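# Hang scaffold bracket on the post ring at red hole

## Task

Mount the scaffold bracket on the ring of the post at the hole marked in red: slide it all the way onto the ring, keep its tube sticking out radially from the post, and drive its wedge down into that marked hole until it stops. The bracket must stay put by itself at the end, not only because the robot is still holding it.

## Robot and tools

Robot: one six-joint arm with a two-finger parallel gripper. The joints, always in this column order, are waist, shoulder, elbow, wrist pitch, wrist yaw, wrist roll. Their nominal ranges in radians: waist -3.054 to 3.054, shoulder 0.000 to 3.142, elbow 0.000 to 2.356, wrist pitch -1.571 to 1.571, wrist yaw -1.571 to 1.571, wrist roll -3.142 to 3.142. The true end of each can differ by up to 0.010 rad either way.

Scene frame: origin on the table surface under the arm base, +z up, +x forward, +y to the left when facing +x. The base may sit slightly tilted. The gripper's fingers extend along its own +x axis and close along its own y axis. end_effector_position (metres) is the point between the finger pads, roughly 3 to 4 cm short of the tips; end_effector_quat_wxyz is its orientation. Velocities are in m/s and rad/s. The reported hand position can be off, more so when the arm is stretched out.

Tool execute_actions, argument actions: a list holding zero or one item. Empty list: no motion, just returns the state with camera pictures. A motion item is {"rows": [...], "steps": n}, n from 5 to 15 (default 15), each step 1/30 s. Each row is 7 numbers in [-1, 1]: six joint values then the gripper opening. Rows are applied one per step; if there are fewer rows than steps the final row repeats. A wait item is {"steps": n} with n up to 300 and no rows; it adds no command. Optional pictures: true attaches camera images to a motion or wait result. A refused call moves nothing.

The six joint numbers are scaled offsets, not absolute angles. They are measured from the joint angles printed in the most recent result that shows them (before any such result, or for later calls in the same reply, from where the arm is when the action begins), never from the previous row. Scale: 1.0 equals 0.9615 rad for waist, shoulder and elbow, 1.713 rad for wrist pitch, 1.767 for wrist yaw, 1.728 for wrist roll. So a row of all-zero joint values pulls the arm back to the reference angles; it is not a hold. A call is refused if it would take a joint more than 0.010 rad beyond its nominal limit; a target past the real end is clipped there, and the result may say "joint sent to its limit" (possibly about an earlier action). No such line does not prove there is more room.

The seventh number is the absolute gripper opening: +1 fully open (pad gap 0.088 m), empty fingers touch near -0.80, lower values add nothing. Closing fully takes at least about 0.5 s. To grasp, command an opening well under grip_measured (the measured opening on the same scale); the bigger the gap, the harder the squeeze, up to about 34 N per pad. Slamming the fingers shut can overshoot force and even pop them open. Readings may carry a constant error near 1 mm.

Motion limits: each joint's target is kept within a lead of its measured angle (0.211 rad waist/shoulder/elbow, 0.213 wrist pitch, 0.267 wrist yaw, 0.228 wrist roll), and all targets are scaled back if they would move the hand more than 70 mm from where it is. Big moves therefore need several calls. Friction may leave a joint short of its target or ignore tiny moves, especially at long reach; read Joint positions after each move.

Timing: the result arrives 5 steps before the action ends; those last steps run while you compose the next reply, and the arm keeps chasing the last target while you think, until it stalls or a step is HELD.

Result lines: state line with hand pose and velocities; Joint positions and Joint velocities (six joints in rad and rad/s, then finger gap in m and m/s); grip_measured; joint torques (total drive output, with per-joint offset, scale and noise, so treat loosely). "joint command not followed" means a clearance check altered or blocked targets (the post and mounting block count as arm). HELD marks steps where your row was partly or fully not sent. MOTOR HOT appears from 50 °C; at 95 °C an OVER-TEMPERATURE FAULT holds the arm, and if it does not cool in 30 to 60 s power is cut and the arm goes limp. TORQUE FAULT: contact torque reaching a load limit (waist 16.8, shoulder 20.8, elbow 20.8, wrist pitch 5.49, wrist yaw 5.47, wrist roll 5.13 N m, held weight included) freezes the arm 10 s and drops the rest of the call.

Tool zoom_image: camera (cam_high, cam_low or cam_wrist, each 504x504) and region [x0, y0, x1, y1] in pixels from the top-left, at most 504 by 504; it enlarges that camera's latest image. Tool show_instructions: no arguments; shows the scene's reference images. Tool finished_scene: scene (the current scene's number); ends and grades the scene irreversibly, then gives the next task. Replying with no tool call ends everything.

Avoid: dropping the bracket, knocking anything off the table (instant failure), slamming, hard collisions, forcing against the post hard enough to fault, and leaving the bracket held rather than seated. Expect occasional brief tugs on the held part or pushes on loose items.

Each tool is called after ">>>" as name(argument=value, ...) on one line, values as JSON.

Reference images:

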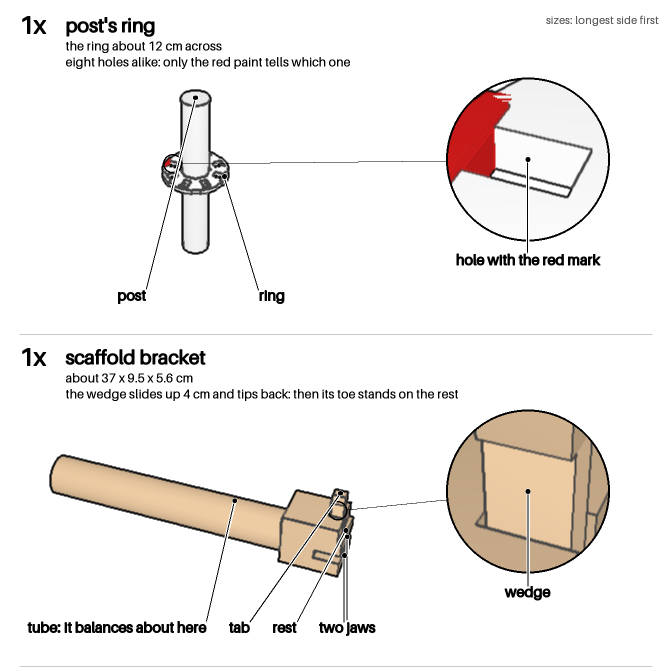

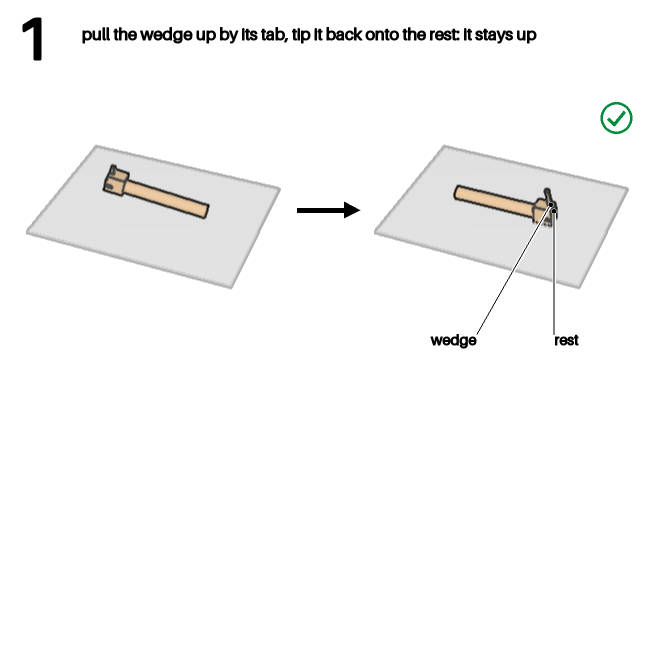

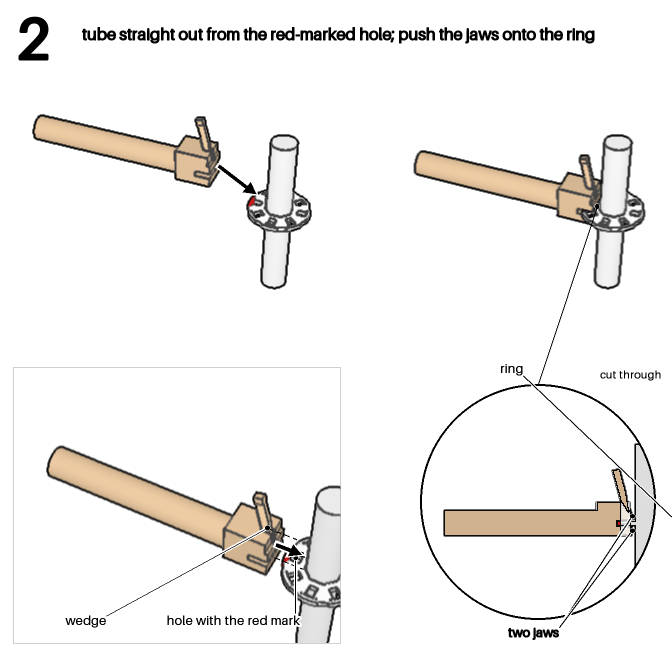

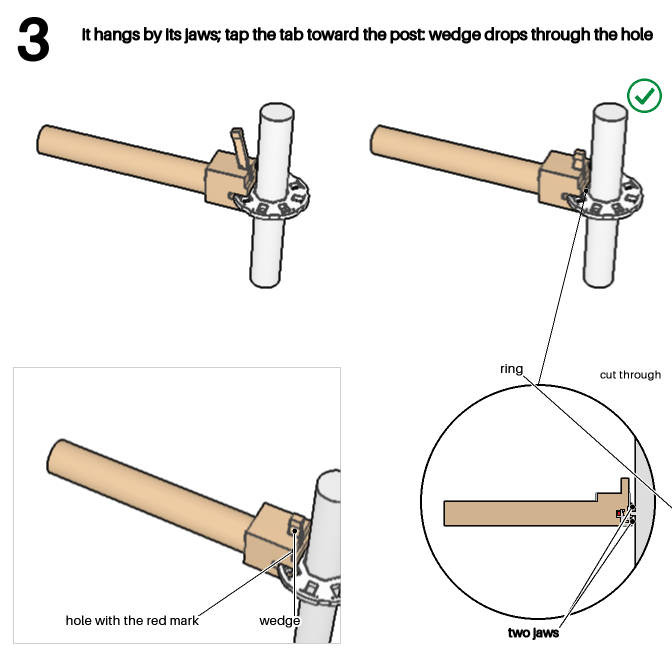

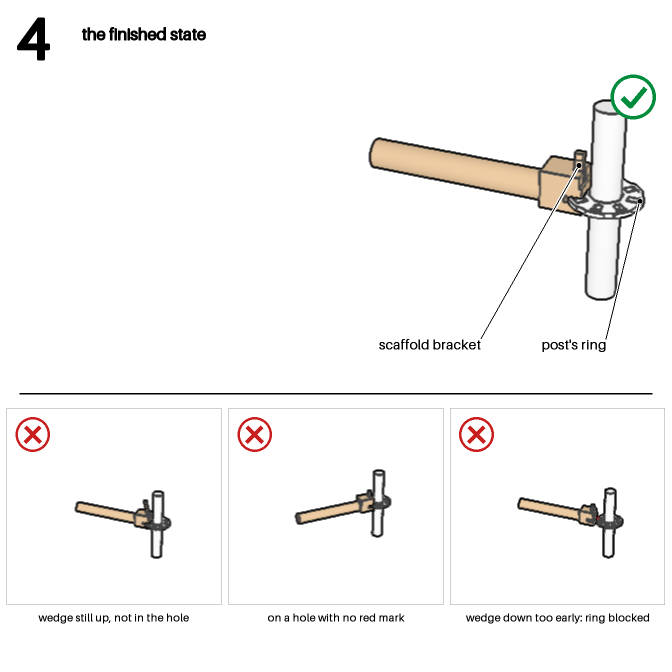

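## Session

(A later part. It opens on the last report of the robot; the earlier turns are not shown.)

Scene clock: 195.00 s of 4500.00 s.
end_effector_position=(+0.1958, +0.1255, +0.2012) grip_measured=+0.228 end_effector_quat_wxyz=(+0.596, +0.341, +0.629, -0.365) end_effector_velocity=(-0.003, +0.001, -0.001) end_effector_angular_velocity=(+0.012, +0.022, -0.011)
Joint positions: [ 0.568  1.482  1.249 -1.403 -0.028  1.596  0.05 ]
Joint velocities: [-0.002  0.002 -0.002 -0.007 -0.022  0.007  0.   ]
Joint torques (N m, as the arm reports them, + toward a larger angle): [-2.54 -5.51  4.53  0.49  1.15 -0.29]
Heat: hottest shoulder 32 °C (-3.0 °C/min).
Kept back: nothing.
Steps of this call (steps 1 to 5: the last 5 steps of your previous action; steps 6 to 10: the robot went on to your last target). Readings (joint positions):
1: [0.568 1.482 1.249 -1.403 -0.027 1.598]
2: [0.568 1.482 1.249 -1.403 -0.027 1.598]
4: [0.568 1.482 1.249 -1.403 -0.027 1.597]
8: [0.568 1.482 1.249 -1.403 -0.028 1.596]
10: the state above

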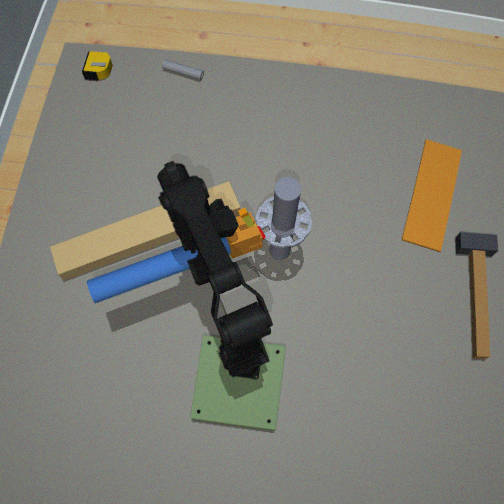

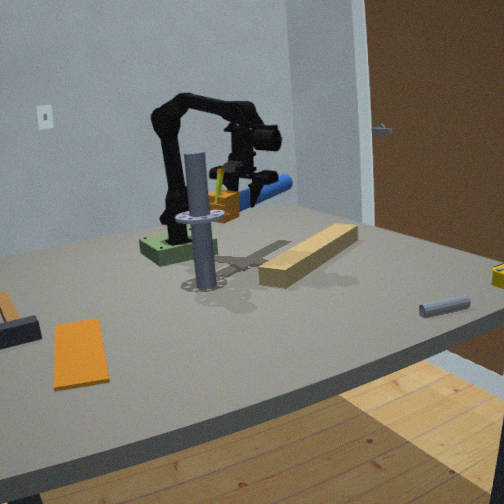

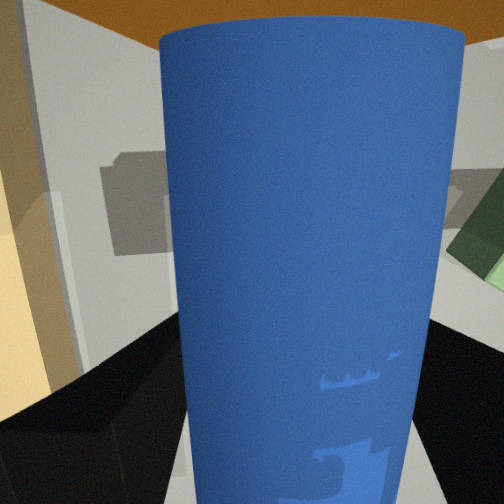

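>>> execute_actions(actions=[{"rows":[[0.03,0,-0.02,0.012,0.016,0.017,-0.6]],"steps":12}])

>>> execute_actions(actions=[{"rows":[[-0.03,0,0,0,0,-0.017,-0.6],[-0.06,0,0,0,0,-0.034,-0.6],[-0.08,0,0,0,0,-0.045,-0.6]],"steps":15}])

>>> execute_actions(actions=[{"steps":10}], pictures=true)

>>> zoom_image(camera="cam_low", region=[150, 140, 310, 260])

Scene clock: 195.63 s of 4500.00 s.
end_effector_position=(+0.1946, +0.1266, +0.1963) grip_measured=+0.228 end_effector_quat_wxyz=(+0.603, +0.336, +0.621, -0.371) end_effector_velocity=(-0.004, +0.008, -0.003) end_effector_angular_velocity=(+0.010, -0.008, -0.020)
Joint positions: [ 0.59   1.483  1.23  -1.387 -0.003  1.619  0.05 ]
Joint velocities: [ 0.032 -0.007 -0.017  0.022 -0.007  0.051 -0.   ]
Joint torques (N m, as the arm reports them, + toward a larger angle): [ 0.25 -5.64  4.56  0.53  0.16  0.04]
Heat: hottest shoulder 32 °C (-3.0 °C/min).
Steps of this call (steps 1 to 12: the robot went on to your last target; steps 13 to 19: the first 7 steps of this action). Readings (joint positions):
13: [0.570 1.482 1.246 -1.401 -0.024 1.598]
14: [0.576 1.482 1.243 -1.396 -0.015 1.605]
16: [0.585 1.482 1.235 -1.389 -0.004 1.612]
19: the state above

Scene clock: 196.13 s of 4500.00 s.
end_effector_position=(+0.1952, +0.1247, +0.1963) grip_measured=+0.227 end_effector_quat_wxyz=(+0.591, +0.337, +0.640, -0.357) end_effector_velocity=(-0.002, -0.003, -0.001) end_effector_angular_velocity=(+0.016, +0.021, +0.013)
Joint positions: [ 0.553  1.483  1.23  -1.389 -0.047  1.562  0.05 ]
Joint velocities: [-0.022 -0.002 -0.007 -0.007 -0.022 -0.037  0.   ]
Joint torques (N m, as the arm reports them, + toward a larger angle): [-3.53 -5.53  4.63  0.69  1.92 -0.44]
Heat: hottest shoulder 32 °C (-3.0 °C/min).
Steps of this call (steps 1 to 5: the last 5 steps of your previous action; steps 6 to 15: the first 10 steps of this action, its rows measured from where the robot was after step 5). Readings (joint positions):
5: [0.593 1.483 1.230 -1.385 -0.003 1.622]
6: [0.591 1.483 1.230 -1.384 -0.003 1.619]
7: [0.584 1.483 1.230 -1.385 -0.005 1.606]
9: [0.565 1.483 1.230 -1.386 -0.031 1.582]
13: [0.555 1.483 1.230 -1.388 -0.045 1.565]
15: the state above

Scene clock: 196.47 s of 4500.00 s.
end_effector_position=(+0.1953, +0.1246, +0.1963) grip_measured=+0.227 end_effector_quat_wxyz=(+0.591, +0.337, +0.641, -0.356) end_effector_velocity=(-0.003, -0.001, -0.002) end_effector_angular_velocity=(+0.000, +0.018, +0.034)
Joint positions: [ 0.551  1.483  1.23  -1.389 -0.05   1.559  0.05 ]
Joint velocities: [-0.002  0.002 -0.007 -0.007 -0.007 -0.037 -0.   ]
Joint torques (N m, as the arm reports them, + toward a larger angle): [-3.58 -5.5   4.58  0.7   1.96 -0.46]
Heat: hottest shoulder 32 °C (-3.0 °C/min).
Kept back: nothing.
Steps of this call (steps 1 to 5: the last 5 steps of your previous action; steps 6 to 10: the robot went on to your last target). Readings (joint positions):
1: [0.553 1.483 1.230 -1.389 -0.048 1.561]
2: [0.552 1.483 1.230 -1.389 -0.049 1.561]
4: [0.552 1.483 1.230 -1.389 -0.049 1.560]
8: [0.551 1.483 1.230 -1.389 -0.050 1.559]
10: the state above

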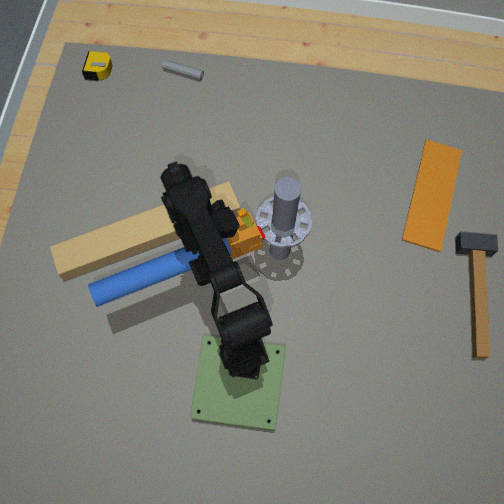

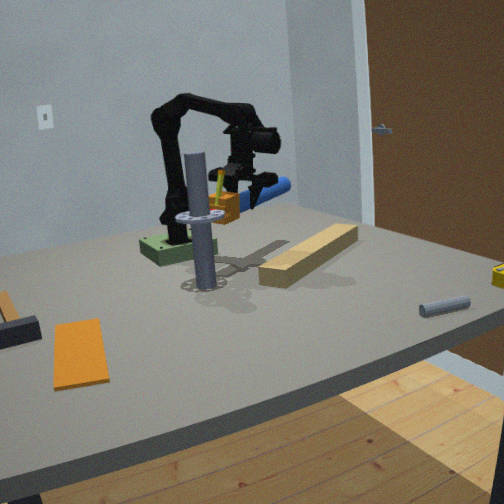

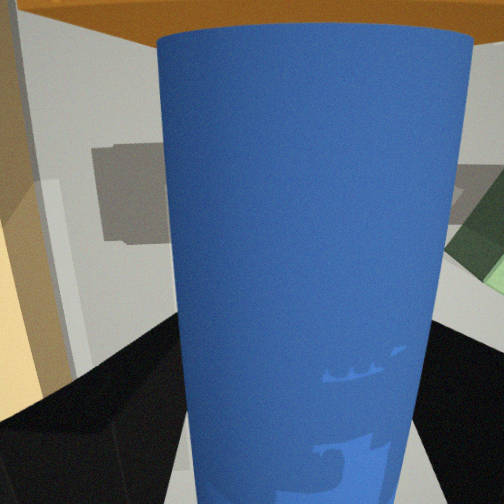

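Region (150, 140, 310, 260) of cam_low's 504x504 image, scaled by 3.150, with more detail than that image has; it fills the top 378 rows of this view, and the rest is white.

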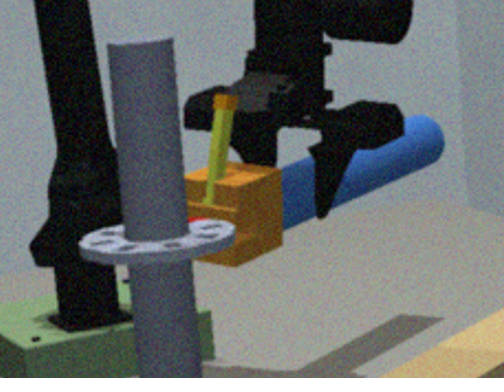

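>>> execute_actions(actions=[{"rows":[[0.06,0,0,0,0.028,0.06,-0.6]],"steps":15}])

>>> execute_actions(actions=[{"steps":10}], pictures=true)

>>> zoom_image(camera="cam_low", region=[170, 170, 250, 240])

>>> zoom_image(camera="cam_high", region=[210, 190, 330, 270])

Scene clock: 197.23 s of 4500.00 s.
end_effector_position=(+0.1929, +0.1294, +0.1956) grip_measured=+0.227 end_effector_quat_wxyz=(+0.599, +0.342, +0.617, -0.378) end_effector_velocity=(-0.005, +0.004, +0.000) end_effector_angular_velocity=(+0.001, +0.009, -0.000)
Joint positions: [ 0.604  1.484  1.229 -1.385 -0.003  1.656  0.05 ]
Joint velocities: [ 0.022 -0.002 -0.002 -0.007 -0.007  0.022 -0.   ]
Joint torques (N m, as the arm reports them, + toward a larger angle): [ 0.18 -5.68  4.53  0.09  0.1   0.06]
Heat: hottest shoulder 32 °C (-3.0 °C/min).
Steps of this call (steps 1 to 13: the robot went on to your last target; steps 14 to 23: the first 10 steps of this action). Readings (joint positions):
14: [0.557 1.483 1.229 -1.387 -0.041 1.571]
15: [0.571 1.483 1.229 -1.385 -0.021 1.596]
17: [0.588 1.484 1.229 -1.384 -0.004 1.627]
21: [0.601 1.484 1.229 -1.385 -0.003 1.652]
23: the state above

Scene clock: 197.57 s of 4500.00 s.
end_effector_position=(+0.1926, +0.1298, +0.1956) grip_measured=+0.227 end_effector_quat_wxyz=(+0.599, +0.343, +0.617, -0.379) end_effector_velocity=(-0.002, -0.001, +0.001) end_effector_angular_velocity=(+0.005, +0.006, +0.004)
Joint positions: [ 0.606  1.484  1.229 -1.385 -0.003  1.66   0.05 ]
Joint velocities: [-0.002 -0.007 -0.002 -0.007 -0.007 -0.007 -0.   ]
Joint torques (N m, as the arm reports them, + toward a larger angle): [ 0.31 -5.65  4.62  0.09  0.09  0.08]
Heat: hottest shoulder 32 °C (-3.0 °C/min).
Kept back: nothing.
Steps of this call (steps 1 to 5: the last 5 steps of your previous action; steps 6 to 10: the robot went on to your last target). Readings (joint positions):
1: [0.604 1.484 1.229 -1.385 -0.003 1.657]
2: [0.605 1.484 1.229 -1.385 -0.003 1.658]
4: [0.605 1.484 1.229 -1.385 -0.003 1.659]
8: [0.606 1.484 1.229 -1.385 -0.003 1.660]
10: the state above

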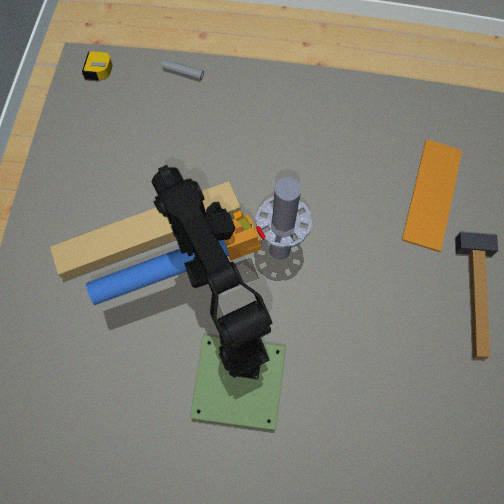

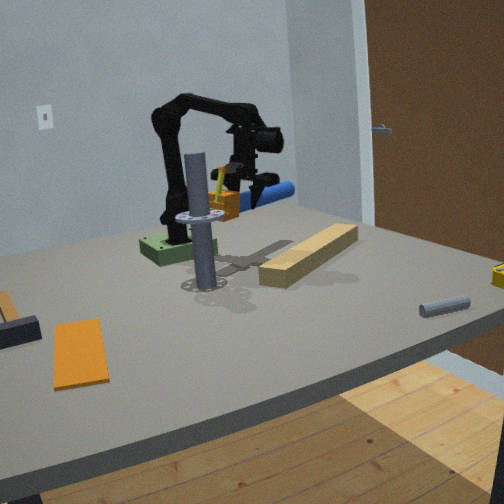

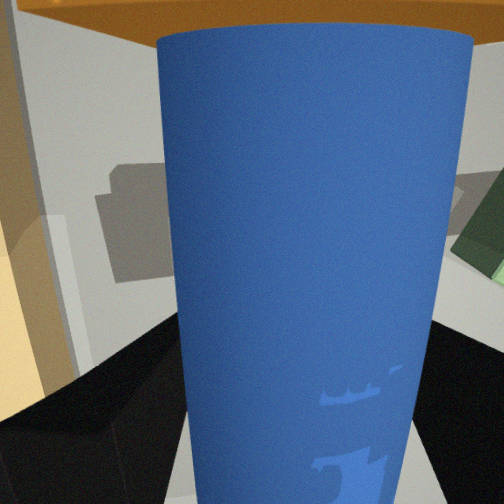

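Region (170, 170, 250, 240) of cam_low's 504x504 image, scaled by 6.300, with more detail than that image has; it fills the top 441 rows of this view, and the rest is white.

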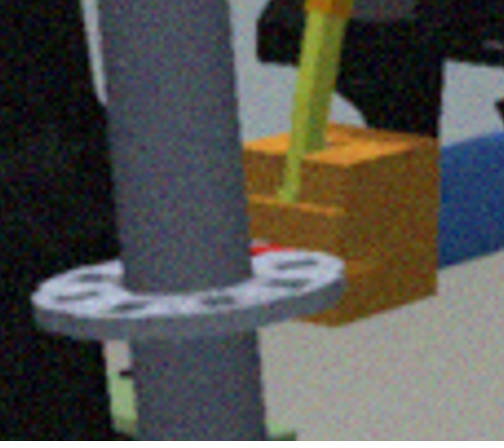

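Region (210, 190, 330, 270) of cam_high's 504x504 image, scaled by 4.200, with more detail than that image has.

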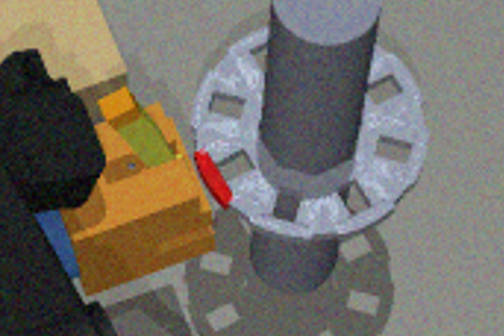

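>>> execute_actions(actions=[{"rows":[[0,0,0.035,-0.02,0,0,-0.6]],"steps":12}])

>>> execute_actions(actions=[{"rows":[[-0.02,0,0,0,0,-0.011,-0.6],[-0.04,0,0,0,0,-0.022,-0.6],[-0.06,0,0,0,0,-0.034,-0.6]],"steps":15}])

>>> execute_actions(actions=[{"steps":10}], pictures=true)

>>> zoom_image(camera="cam_low", region=[170, 170, 250, 240])

Scene clock: 198.77 s of 4500.00 s.
end_effector_position=(+0.1906, +0.1285, +0.1991) grip_measured=+0.227 end_effector_quat_wxyz=(+0.597, +0.339, +0.618, -0.383) end_effector_velocity=(-0.003, -0.002, +0.011) end_effector_angular_velocity=(+0.002, +0.010, +0.004)
Joint positions: [ 0.606  1.485  1.243 -1.411 -0.003  1.66   0.05 ]
Joint velocities: [-0.002 -0.007  0.037 -0.051 -0.007 -0.007 -0.   ]
Joint torques (N m, as the arm reports them, + toward a larger angle): [ 0.   -5.56  6.02 -0.04 -0.02  0.  ]
Heat: hottest shoulder 32 °C (-3.0 °C/min).
Steps of this call (steps 1 to 15: the robot went on to your last target; steps 16 to 29: nothing new was sent; steps 30 to 36: the first 7 steps of this action). Readings (joint positions):
30: [0.606 1.484 1.230 -1.389 -0.003 1.660]
31: [0.606 1.485 1.233 -1.398 -0.003 1.660]
33: [0.606 1.485 1.238 -1.410 -0.003 1.660]
36: the state above

Scene clock: 199.27 s of 4500.00 s.
end_effector_position=(+0.1935, +0.1234, +0.1994) grip_measured=+0.227 end_effector_quat_wxyz=(+0.590, +0.339, +0.629, -0.376) end_effector_velocity=(-0.006, -0.002, +0.001) end_effector_angular_velocity=(+0.010, +0.026, -0.002)
Joint positions: [ 0.567  1.486  1.245 -1.415 -0.025  1.609  0.05 ]
Joint velocities: [-0.007 -0.007 -0.002 -0.022 -0.022 -0.007  0.   ]
Joint torques (N m, as the arm reports them, + toward a larger angle): [-1.81 -5.52  4.6   0.31  0.91 -0.17]
Heat: hottest shoulder 32 °C (-3.0 °C/min).
Steps of this call (steps 1 to 5: the last 5 steps of your previous action; steps 6 to 15: the first 10 steps of this action, its rows measured from where the robot was after step 5). Readings (joint positions):
5: [0.606 1.485 1.246 -1.415 -0.003 1.660]
6: [0.605 1.485 1.246 -1.415 -0.003 1.658]
7: [0.600 1.485 1.246 -1.415 -0.003 1.650]
9: [0.579 1.485 1.246 -1.415 -0.011 1.627]
13: [0.567 1.486 1.245 -1.415 -0.024 1.610]
15: the state above

Scene clock: 199.60 s of 4500.00 s.
end_effector_position=(+0.1935, +0.1234, +0.1994) grip_measured=+0.227 end_effector_quat_wxyz=(+0.590, +0.339, +0.629, -0.376) end_effector_velocity=(+0.001, +0.001, -0.000) end_effector_angular_velocity=(+0.011, -0.002, +0.004)
Joint positions: [ 0.566  1.486  1.245 -1.415 -0.026  1.609  0.05 ]
Joint velocities: [-0.002 -0.002 -0.002  0.007 -0.007 -0.007  0.   ]
Joint torques (N m, as the arm reports them, + toward a larger angle): [-1.89 -5.53  4.56  0.31  0.93 -0.23]
Heat: hottest shoulder 32 °C (-3.0 °C/min).
Kept back: nothing.
Steps of this call (steps 1 to 5: the last 5 steps of your previous action; steps 6 to 10: the robot went on to your last target). Readings (joint positions):
1: [0.567 1.486 1.245 -1.415 -0.025 1.609]
2: [0.567 1.486 1.245 -1.415 -0.025 1.609]
4: [0.567 1.486 1.245 -1.415 -0.025 1.609]
8: [0.567 1.486 1.245 -1.415 -0.026 1.609]
10: the state above

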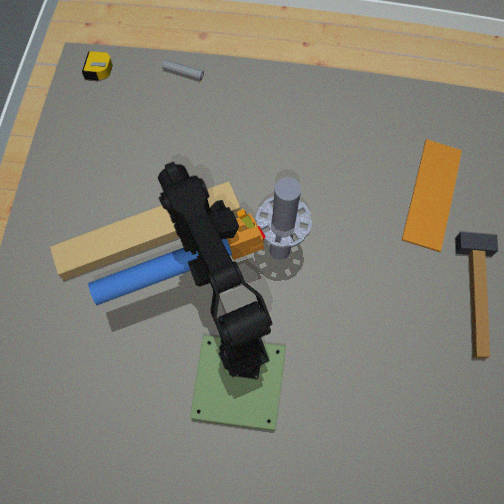

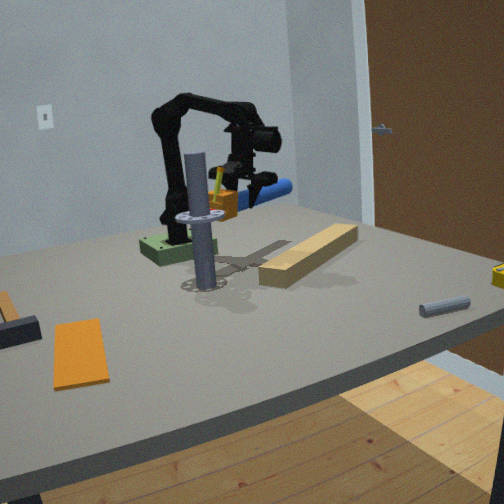

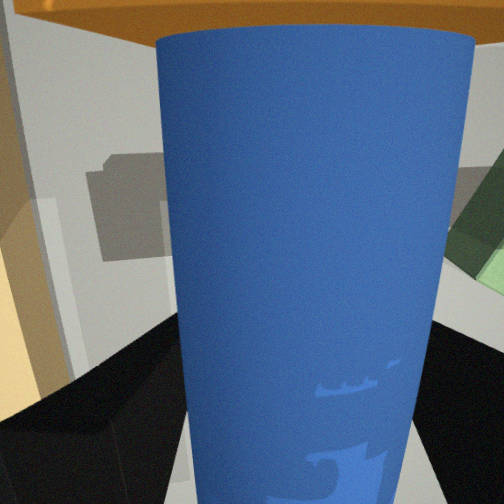

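Region (170, 170, 250, 240) of cam_low's 504x504 image, scaled by 6.300, with more detail than that image has; it fills the top 441 rows of this view, and the rest is white.

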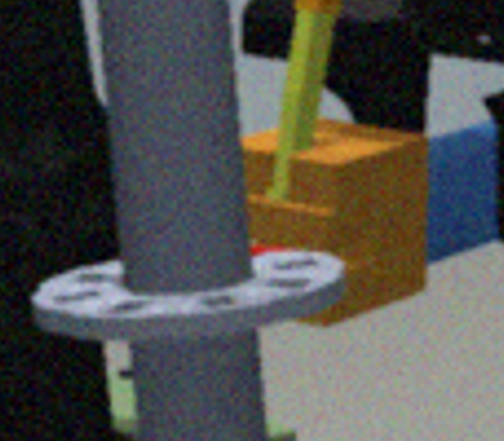

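>>> execute_actions(actions=[{"rows":[[0.07,0,0.09,-0.05,0.015,0.055,-0.6]],"steps":15}])

>>> execute_actions(actions=[{"steps":12}], pictures=true)

>>> zoom_image(camera="cam_low", region=[170, 160, 250, 230])

Scene clock: 200.53 s of 4500.00 s.
end_effector_position=(+0.1850, +0.1311, +0.2156) grip_measured=+0.227 end_effector_quat_wxyz=(+0.592, +0.336, +0.618, -0.394) end_effector_velocity=(-0.008, -0.002, +0.002) end_effector_angular_velocity=(-0.016, +0.028, -0.045)
Joint positions: [ 0.629  1.493  1.314 -1.494 -0.003  1.698  0.05 ]
Joint velocities: [ 0.007 -0.002  0.002 -0.037 -0.007  0.051 -0.   ]
Joint torques (N m, as the arm reports them, + toward a larger angle): [ 0.22 -6.27  5.95  0.07  0.16  0.08]
Heat: hottest shoulder 32 °C (-3.0 °C/min).
Steps of this call (steps 1 to 15: the robot went on to your last target; steps 16 to 18: nothing new was sent; steps 19 to 28: the first 10 steps of this action). Readings (joint positions):
19: [0.572 1.487 1.253 -1.424 -0.020 1.621]
20: [0.586 1.492 1.267 -1.448 -0.009 1.646]
22: [0.610 1.493 1.291 -1.475 -0.003 1.673]
26: [0.628 1.493 1.313 -1.488 -0.003 1.694]
28: the state above

Scene clock: 200.93 s of 4500.00 s.
end_effector_position=(+0.1848, +0.1314, +0.2160) grip_measured=+0.227 end_effector_quat_wxyz=(+0.592, +0.337, +0.617, -0.394) end_effector_velocity=(-0.004, -0.002, +0.002) end_effector_angular_velocity=(-0.003, +0.019, +0.004)
Joint positions: [ 0.631  1.493  1.315 -1.496 -0.003  1.701  0.05 ]
Joint velocities: [-0.002 -0.002  0.002 -0.022 -0.007 -0.007  0.   ]
Joint torques (N m, as the arm reports them, + toward a larger angle): [ 0.2  -6.26  5.93 -0.04  0.16  0.05]
Heat: hottest shoulder 32 °C (-3.0 °C/min).
Kept back: nothing.
Steps of this call (steps 1 to 5: the last 5 steps of your previous action; steps 6 to 12: the robot went on to your last target). Readings (joint positions):
1: [0.629 1.493 1.314 -1.495 -0.003 1.699]
2: [0.630 1.493 1.314 -1.495 -0.003 1.700]
4: [0.630 1.493 1.314 -1.495 -0.003 1.701]
8: [0.631 1.493 1.315 -1.495 -0.003 1.701]
12: the state above

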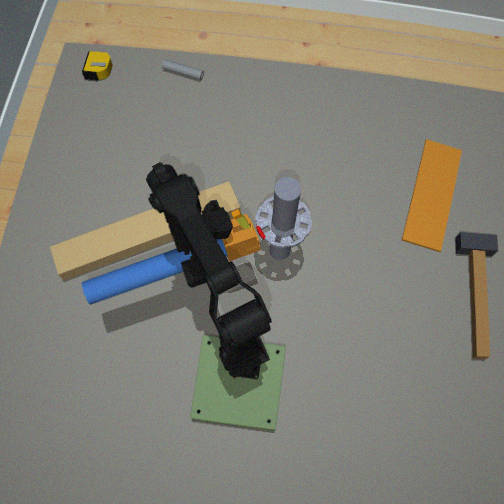

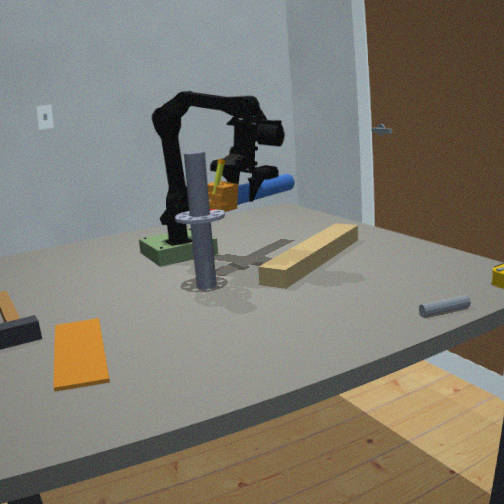

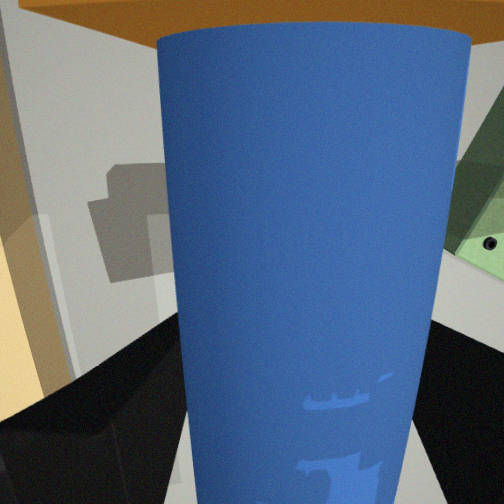

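Region (170, 160, 250, 230) of cam_low's 504x504 image, scaled by 6.300, with more detail than that image has; it fills the top 441 rows of this view, and the rest is white.

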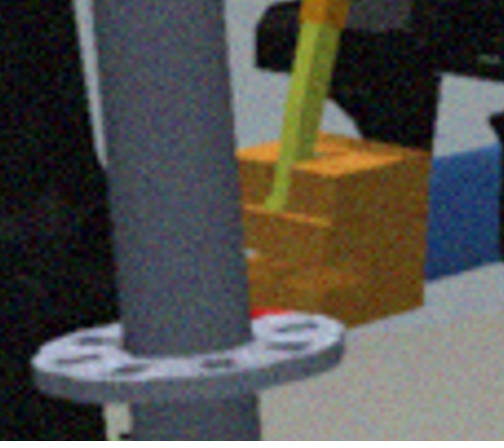

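>>> execute_actions(actions=[{"rows":[[0,0,-0.052,0.034,0,0,-0.6]],"steps":15}])

>>> execute_actions(actions=[{"rows":[[-0.03,0,0,0,0,-0.017,-0.6],[-0.06,0,0,0,0,-0.034,-0.6],[-0.085,0,0,0,0,-0.048,-0.6]],"steps":15}])

>>> execute_actions(actions=[{"steps":10}], pictures=true)

>>> zoom_image(camera="cam_low", region=[170, 170, 250, 240])

Scene clock: 201.73 s of 4500.00 s.
end_effector_position=(+0.1867, +0.1326, +0.2030) grip_measured=+0.227 end_effector_quat_wxyz=(+0.592, +0.338, +0.617, -0.393) end_effector_velocity=(+0.011, +0.008, -0.000) end_effector_angular_velocity=(+0.047, -0.053, +0.004)
Joint positions: [ 0.631  1.496  1.267 -1.44  -0.003  1.701  0.05 ]
Joint velocities: [-0.002 -0.007 -0.002  0.066 -0.007 -0.007  0.   ]
Joint torques (N m, as the arm reports them, + toward a larger angle): [-0.08 -5.91  4.37  0.28  0.    0.  ]
Heat: hottest shoulder 32 °C (-4.0 °C/min).
Steps of this call (steps 1 to 14: the robot went on to your last target; steps 15 to 24: the first 10 steps of this action). Readings (joint positions):
15: [0.631 1.493 1.310 -1.490 -0.003 1.701]
16: [0.631 1.492 1.301 -1.475 -0.003 1.701]
18: [0.631 1.494 1.284 -1.453 -0.003 1.701]
22: [0.631 1.496 1.267 -1.445 -0.003 1.701]
24: the state above

Scene clock: 202.23 s of 4500.00 s.
end_effector_position=(+0.1928, +0.1237, +0.2029) grip_measured=+0.227 end_effector_quat_wxyz=(+0.585, +0.339, +0.628, -0.385) end_effector_velocity=(-0.004, +0.001, -0.001) end_effector_angular_velocity=(+0.027, +0.030, +0.007)
Joint positions: [ 0.569  1.496  1.266 -1.439 -0.025  1.628  0.05 ]
Joint velocities: [-0.012 -0.002 -0.007 -0.007 -0.037 -0.022 -0.   ]
Joint torques (N m, as the arm reports them, + toward a larger angle): [-1.97 -5.52  4.63  0.29  0.95 -0.15]
Heat: hottest shoulder 32 °C (-4.0 °C/min).
Steps of this call (steps 1 to 5: the last 5 steps of your previous action; steps 6 to 15: the first 10 steps of this action, its rows measured from where the robot was after step 5). Readings (joint positions):
5: [0.631 1.496 1.266 -1.439 -0.003 1.701]
6: [0.629 1.496 1.266 -1.439 -0.003 1.697]
7: [0.621 1.496 1.266 -1.439 -0.004 1.684]
9: [0.590 1.496 1.266 -1.439 -0.005 1.653]
13: [0.570 1.496 1.266 -1.439 -0.024 1.631]
15: the state above

Scene clock: 202.57 s of 4500.00 s.
end_effector_position=(+0.1928, +0.1237, +0.2029) grip_measured=+0.227 end_effector_quat_wxyz=(+0.585, +0.339, +0.628, -0.384) end_effector_velocity=(-0.004, -0.003, +0.000) end_effector_angular_velocity=(-0.018, +0.015, -0.004)
Joint positions: [ 0.569  1.496  1.266 -1.439 -0.026  1.626  0.05 ]
Joint velocities: [ 0.002 -0.002 -0.002 -0.022  0.007  0.007 -0.   ]
Joint torques (N m, as the arm reports them, + toward a larger angle): [-1.99 -5.55  4.49  0.32  0.99 -0.2 ]
Heat: hottest shoulder 32 °C (-4.0 °C/min).
Kept back: nothing.
Steps of this call (steps 1 to 5: the last 5 steps of your previous action; steps 6 to 10: the robot went on to your last target). Readings (joint positions):
1: [0.569 1.496 1.266 -1.439 -0.026 1.628]
2: [0.569 1.496 1.266 -1.439 -0.026 1.627]
4: [0.569 1.496 1.266 -1.439 -0.026 1.626]
8: [0.569 1.496 1.266 -1.439 -0.026 1.626]
10: the state above

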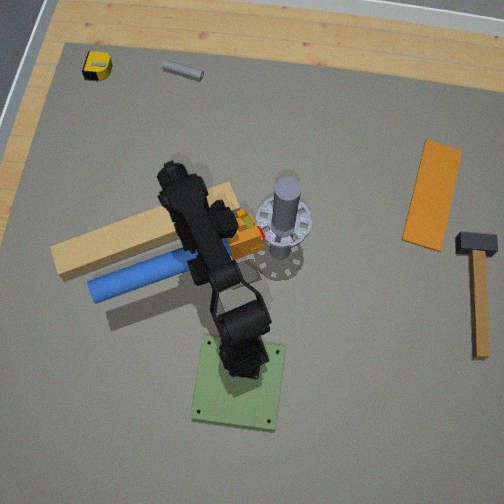

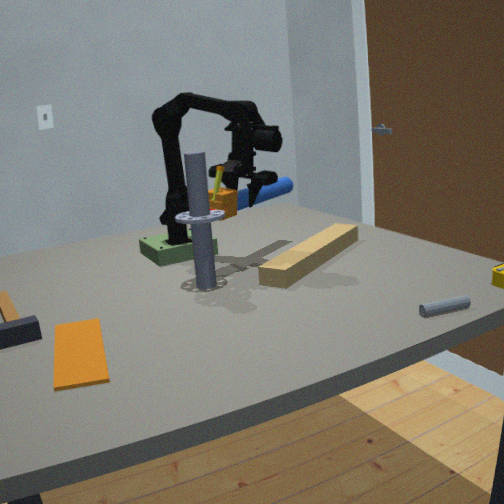

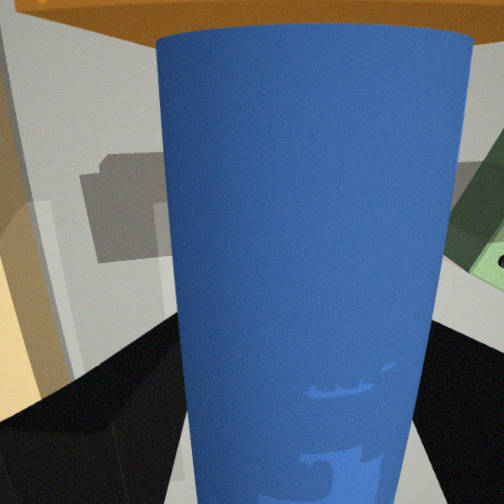

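Region (170, 170, 250, 240) of cam_low's 504x504 image, scaled by 6.300, with more detail than that image has; it fills the top 441 rows of this view, and the rest is white.

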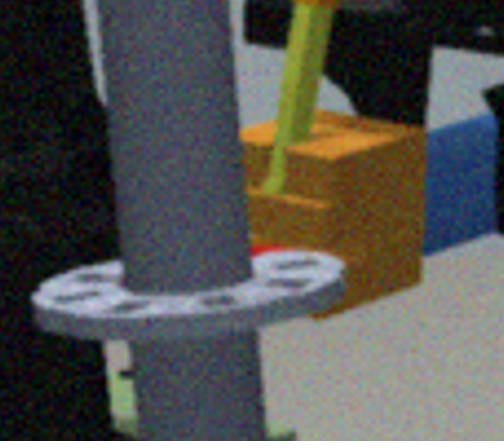

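>>> execute_actions(actions=[{"rows":[[0.04,0,-0.041,0.028,0.013,0.035,-0.6]],"steps":15}])

>>> execute_actions(actions=[{"rows":[[-0.03,0,0,0,0,-0.017,-0.6],[-0.06,0,0,0,0,-0.034,-0.6],[-0.075,0,0,0,0,-0.043,-0.6]],"steps":15}])

>>> execute_actions(actions=[{"steps":10}], pictures=true)

>>> zoom_image(camera="cam_low", region=[170, 170, 250, 240])

Scene clock: 203.67 s of 4500.00 s.
end_effector_position=(+0.1917, +0.1285, +0.1922) grip_measured=+0.227 end_effector_quat_wxyz=(+0.590, +0.342, +0.616, -0.394) end_effector_velocity=(-0.003, +0.001, -0.001) end_effector_angular_velocity=(-0.003, +0.013, -0.030)
Joint positions: [ 0.603  1.499  1.227 -1.394 -0.005  1.681  0.05 ]
Joint velocities: [ 0.007  0.002 -0.002 -0.007 -0.007  0.037 -0.   ]
Joint torques (N m, as the arm reports them, + toward a larger angle): [ 0.25 -5.95  4.45  0.35  0.06  0.09]
Heat: hottest shoulder 32 °C (-4.0 °C/min).
Steps of this call (steps 1 to 15: the robot went on to your last target; steps 16 to 23: nothing new was sent; steps 24 to 33: the first 10 steps of this action). Readings (joint positions):
24: [0.572 1.496 1.261 -1.432 -0.022 1.633]
25: [0.580 1.496 1.253 -1.419 -0.012 1.648]
27: [0.591 1.498 1.239 -1.403 -0.006 1.665]
31: [0.601 1.499 1.227 -1.397 -0.005 1.679]
33: the state above

Scene clock: 204.17 s of 4500.00 s.
end_effector_position=(+0.1942, +0.1239, +0.1922) grip_measured=+0.227 end_effector_quat_wxyz=(+0.581, +0.343, +0.630, -0.384) end_effector_velocity=(-0.003, +0.000, +0.001) end_effector_angular_velocity=(+0.033, +0.022, +0.016)
Joint positions: [ 0.56   1.499  1.227 -1.395 -0.036  1.622  0.05 ]
Joint velocities: [-0.017 -0.007 -0.002 -0.007 -0.037 -0.037 -0.   ]
Joint torques (N m, as the arm reports them, + toward a larger angle): [-2.67 -5.53  4.52  0.45  1.33 -0.3 ]
Heat: hottest shoulder 32 °C (-4.0 °C/min).
Steps of this call (steps 1 to 5: the last 5 steps of your previous action; steps 6 to 15: the first 10 steps of this action, its rows measured from where the robot was after step 5). Readings (joint positions):
5: [0.604 1.499 1.227 -1.393 -0.005 1.683]
6: [0.602 1.499 1.227 -1.393 -0.005 1.679]
7: [0.594 1.499 1.227 -1.393 -0.006 1.666]
9: [0.570 1.499 1.227 -1.393 -0.022 1.641]
13: [0.561 1.499 1.227 -1.395 -0.035 1.624]
15: the state above

Scene clock: 204.50 s of 4500.00 s.
end_effector_position=(+0.1942, +0.1239, +0.1922) grip_measured=+0.227 end_effector_quat_wxyz=(+0.581, +0.343, +0.631, -0.383) end_effector_velocity=(-0.004, +0.003, +0.000) end_effector_angular_velocity=(+0.030, +0.025, +0.016)
Joint positions: [ 0.558  1.499  1.227 -1.395 -0.039  1.618  0.05 ]
Joint velocities: [-0.002 -0.002 -0.002 -0.007 -0.037 -0.022 -0.   ]
Joint torques (N m, as the arm reports them, + toward a larger angle): [-2.75 -5.61  4.5   0.46  1.39 -0.29]
Heat: hottest shoulder 32 °C (-4.0 °C/min).
Kept back: nothing.
Steps of this call (steps 1 to 5: the last 5 steps of your previous action; steps 6 to 10: the robot went on to your last target). Readings (joint positions):
1: [0.559 1.499 1.227 -1.395 -0.037 1.621]
2: [0.559 1.499 1.227 -1.395 -0.037 1.619]
4: [0.559 1.499 1.227 -1.395 -0.038 1.619]
8: [0.558 1.499 1.227 -1.395 -0.038 1.619]
10: the state above

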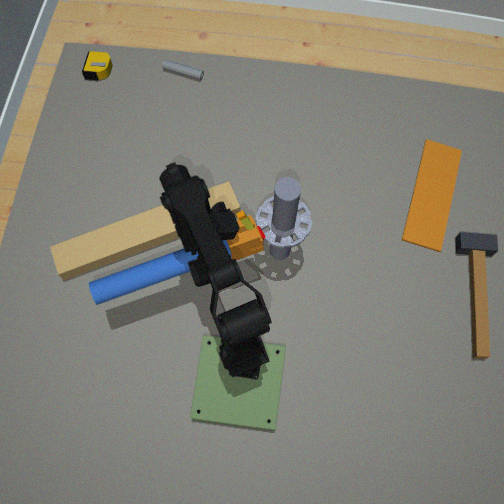

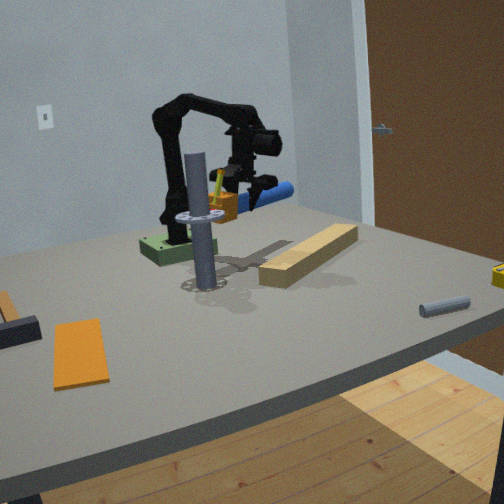

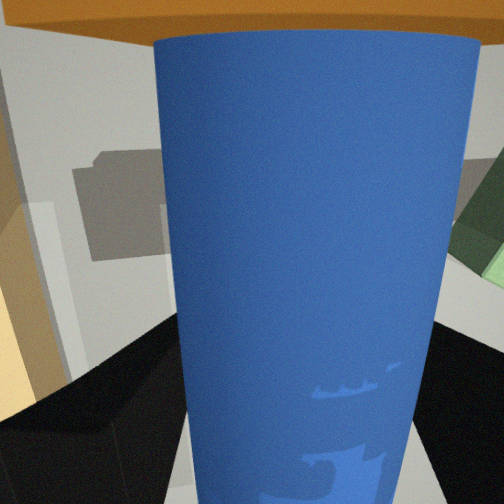

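Region (170, 170, 250, 240) of cam_low's 504x504 image, scaled by 6.300, with more detail than that image has; it fills the top 441 rows of this view, and the rest is white.

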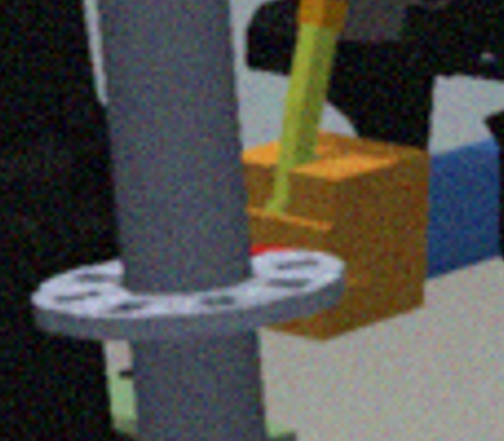

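>>> execute_actions(actions=[{"rows":[[0,0,-0.004,0.003,0.01,0,-0.8],[0,0,-0.008,0.005,0.01,0,-0.8],[0,0,-0.012,0.008,0.01,0,-0.8],[0,0,-0.016,0.01,0.01,0,-0.8],[0,0,-0.02,0.013,0.01,0,-0.8],[0,0,-0.024,0.015,0.01,0,-0.8],[0,0,-0.028,0.018,0.01,0,-0.8]],"steps":15}], pictures=true)

>>> zoom_image(camera="cam_high", region=[210, 190, 330, 270])

Scene clock: 205.47 s of 4500.00 s.
end_effector_position=(+0.1947, +0.1240, +0.1865) grip_measured=+0.227 end_effector_quat_wxyz=(+0.585, +0.341, +0.629, -0.382) end_effector_velocity=(-0.009, -0.003, -0.011) end_effector_angular_velocity=(-0.024, +0.028, +0.035)
Joint positions: [ 0.564  1.499  1.205 -1.37  -0.029  1.619  0.05 ]
Joint velocities: [ 0.012 -0.002 -0.046  0.007  0.007 -0.022 -0.   ]
Joint torques (N m, as the arm reports them, + toward a larger angle): [-0.59 -5.52  4.27  0.43  0.35 -0.05]
Heat: hottest shoulder 32 °C (-4.1 °C/min).
Steps of this call (steps 1 to 15: the robot went on to your last target; steps 16 to 19: nothing new was sent; steps 20 to 29: the first 10 steps of this action). Readings (joint positions):
20: [0.558 1.499 1.226 -1.395 -0.039 1.617]
21: [0.559 1.499 1.225 -1.395 -0.037 1.617]
23: [0.562 1.499 1.221 -1.390 -0.033 1.618]
27: [0.563 1.499 1.209 -1.374 -0.031 1.619]
29: the state above

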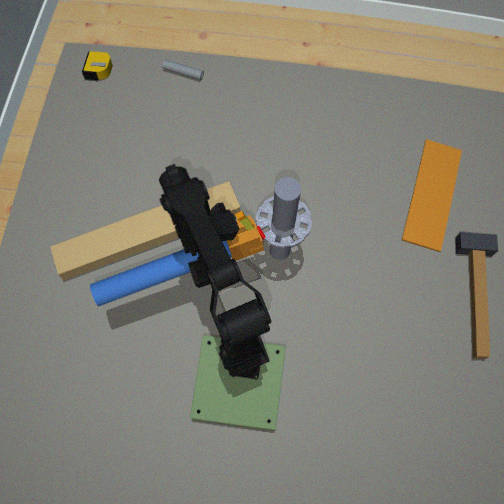

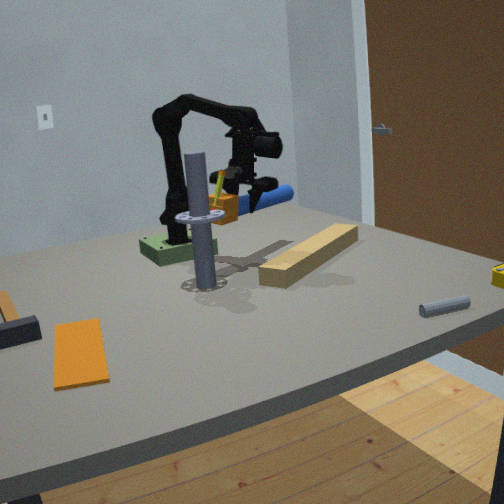

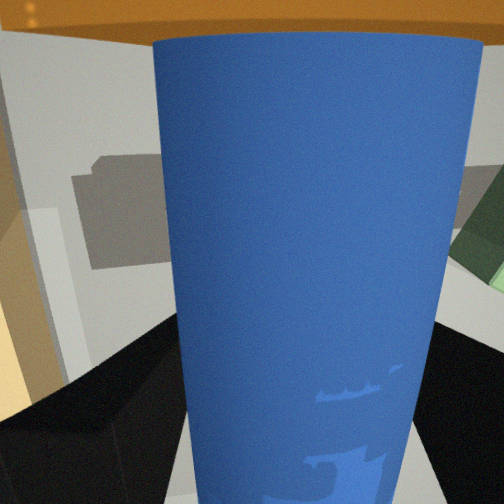

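Region (210, 190, 330, 270) of cam_high's 504x504 image, scaled by 4.200, with more detail than that image has.

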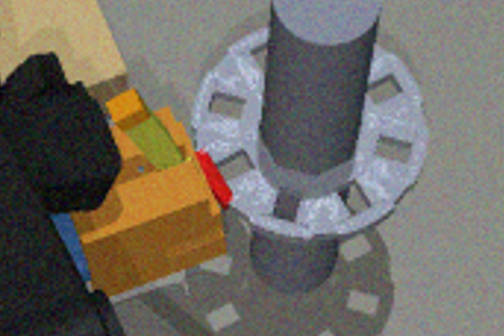

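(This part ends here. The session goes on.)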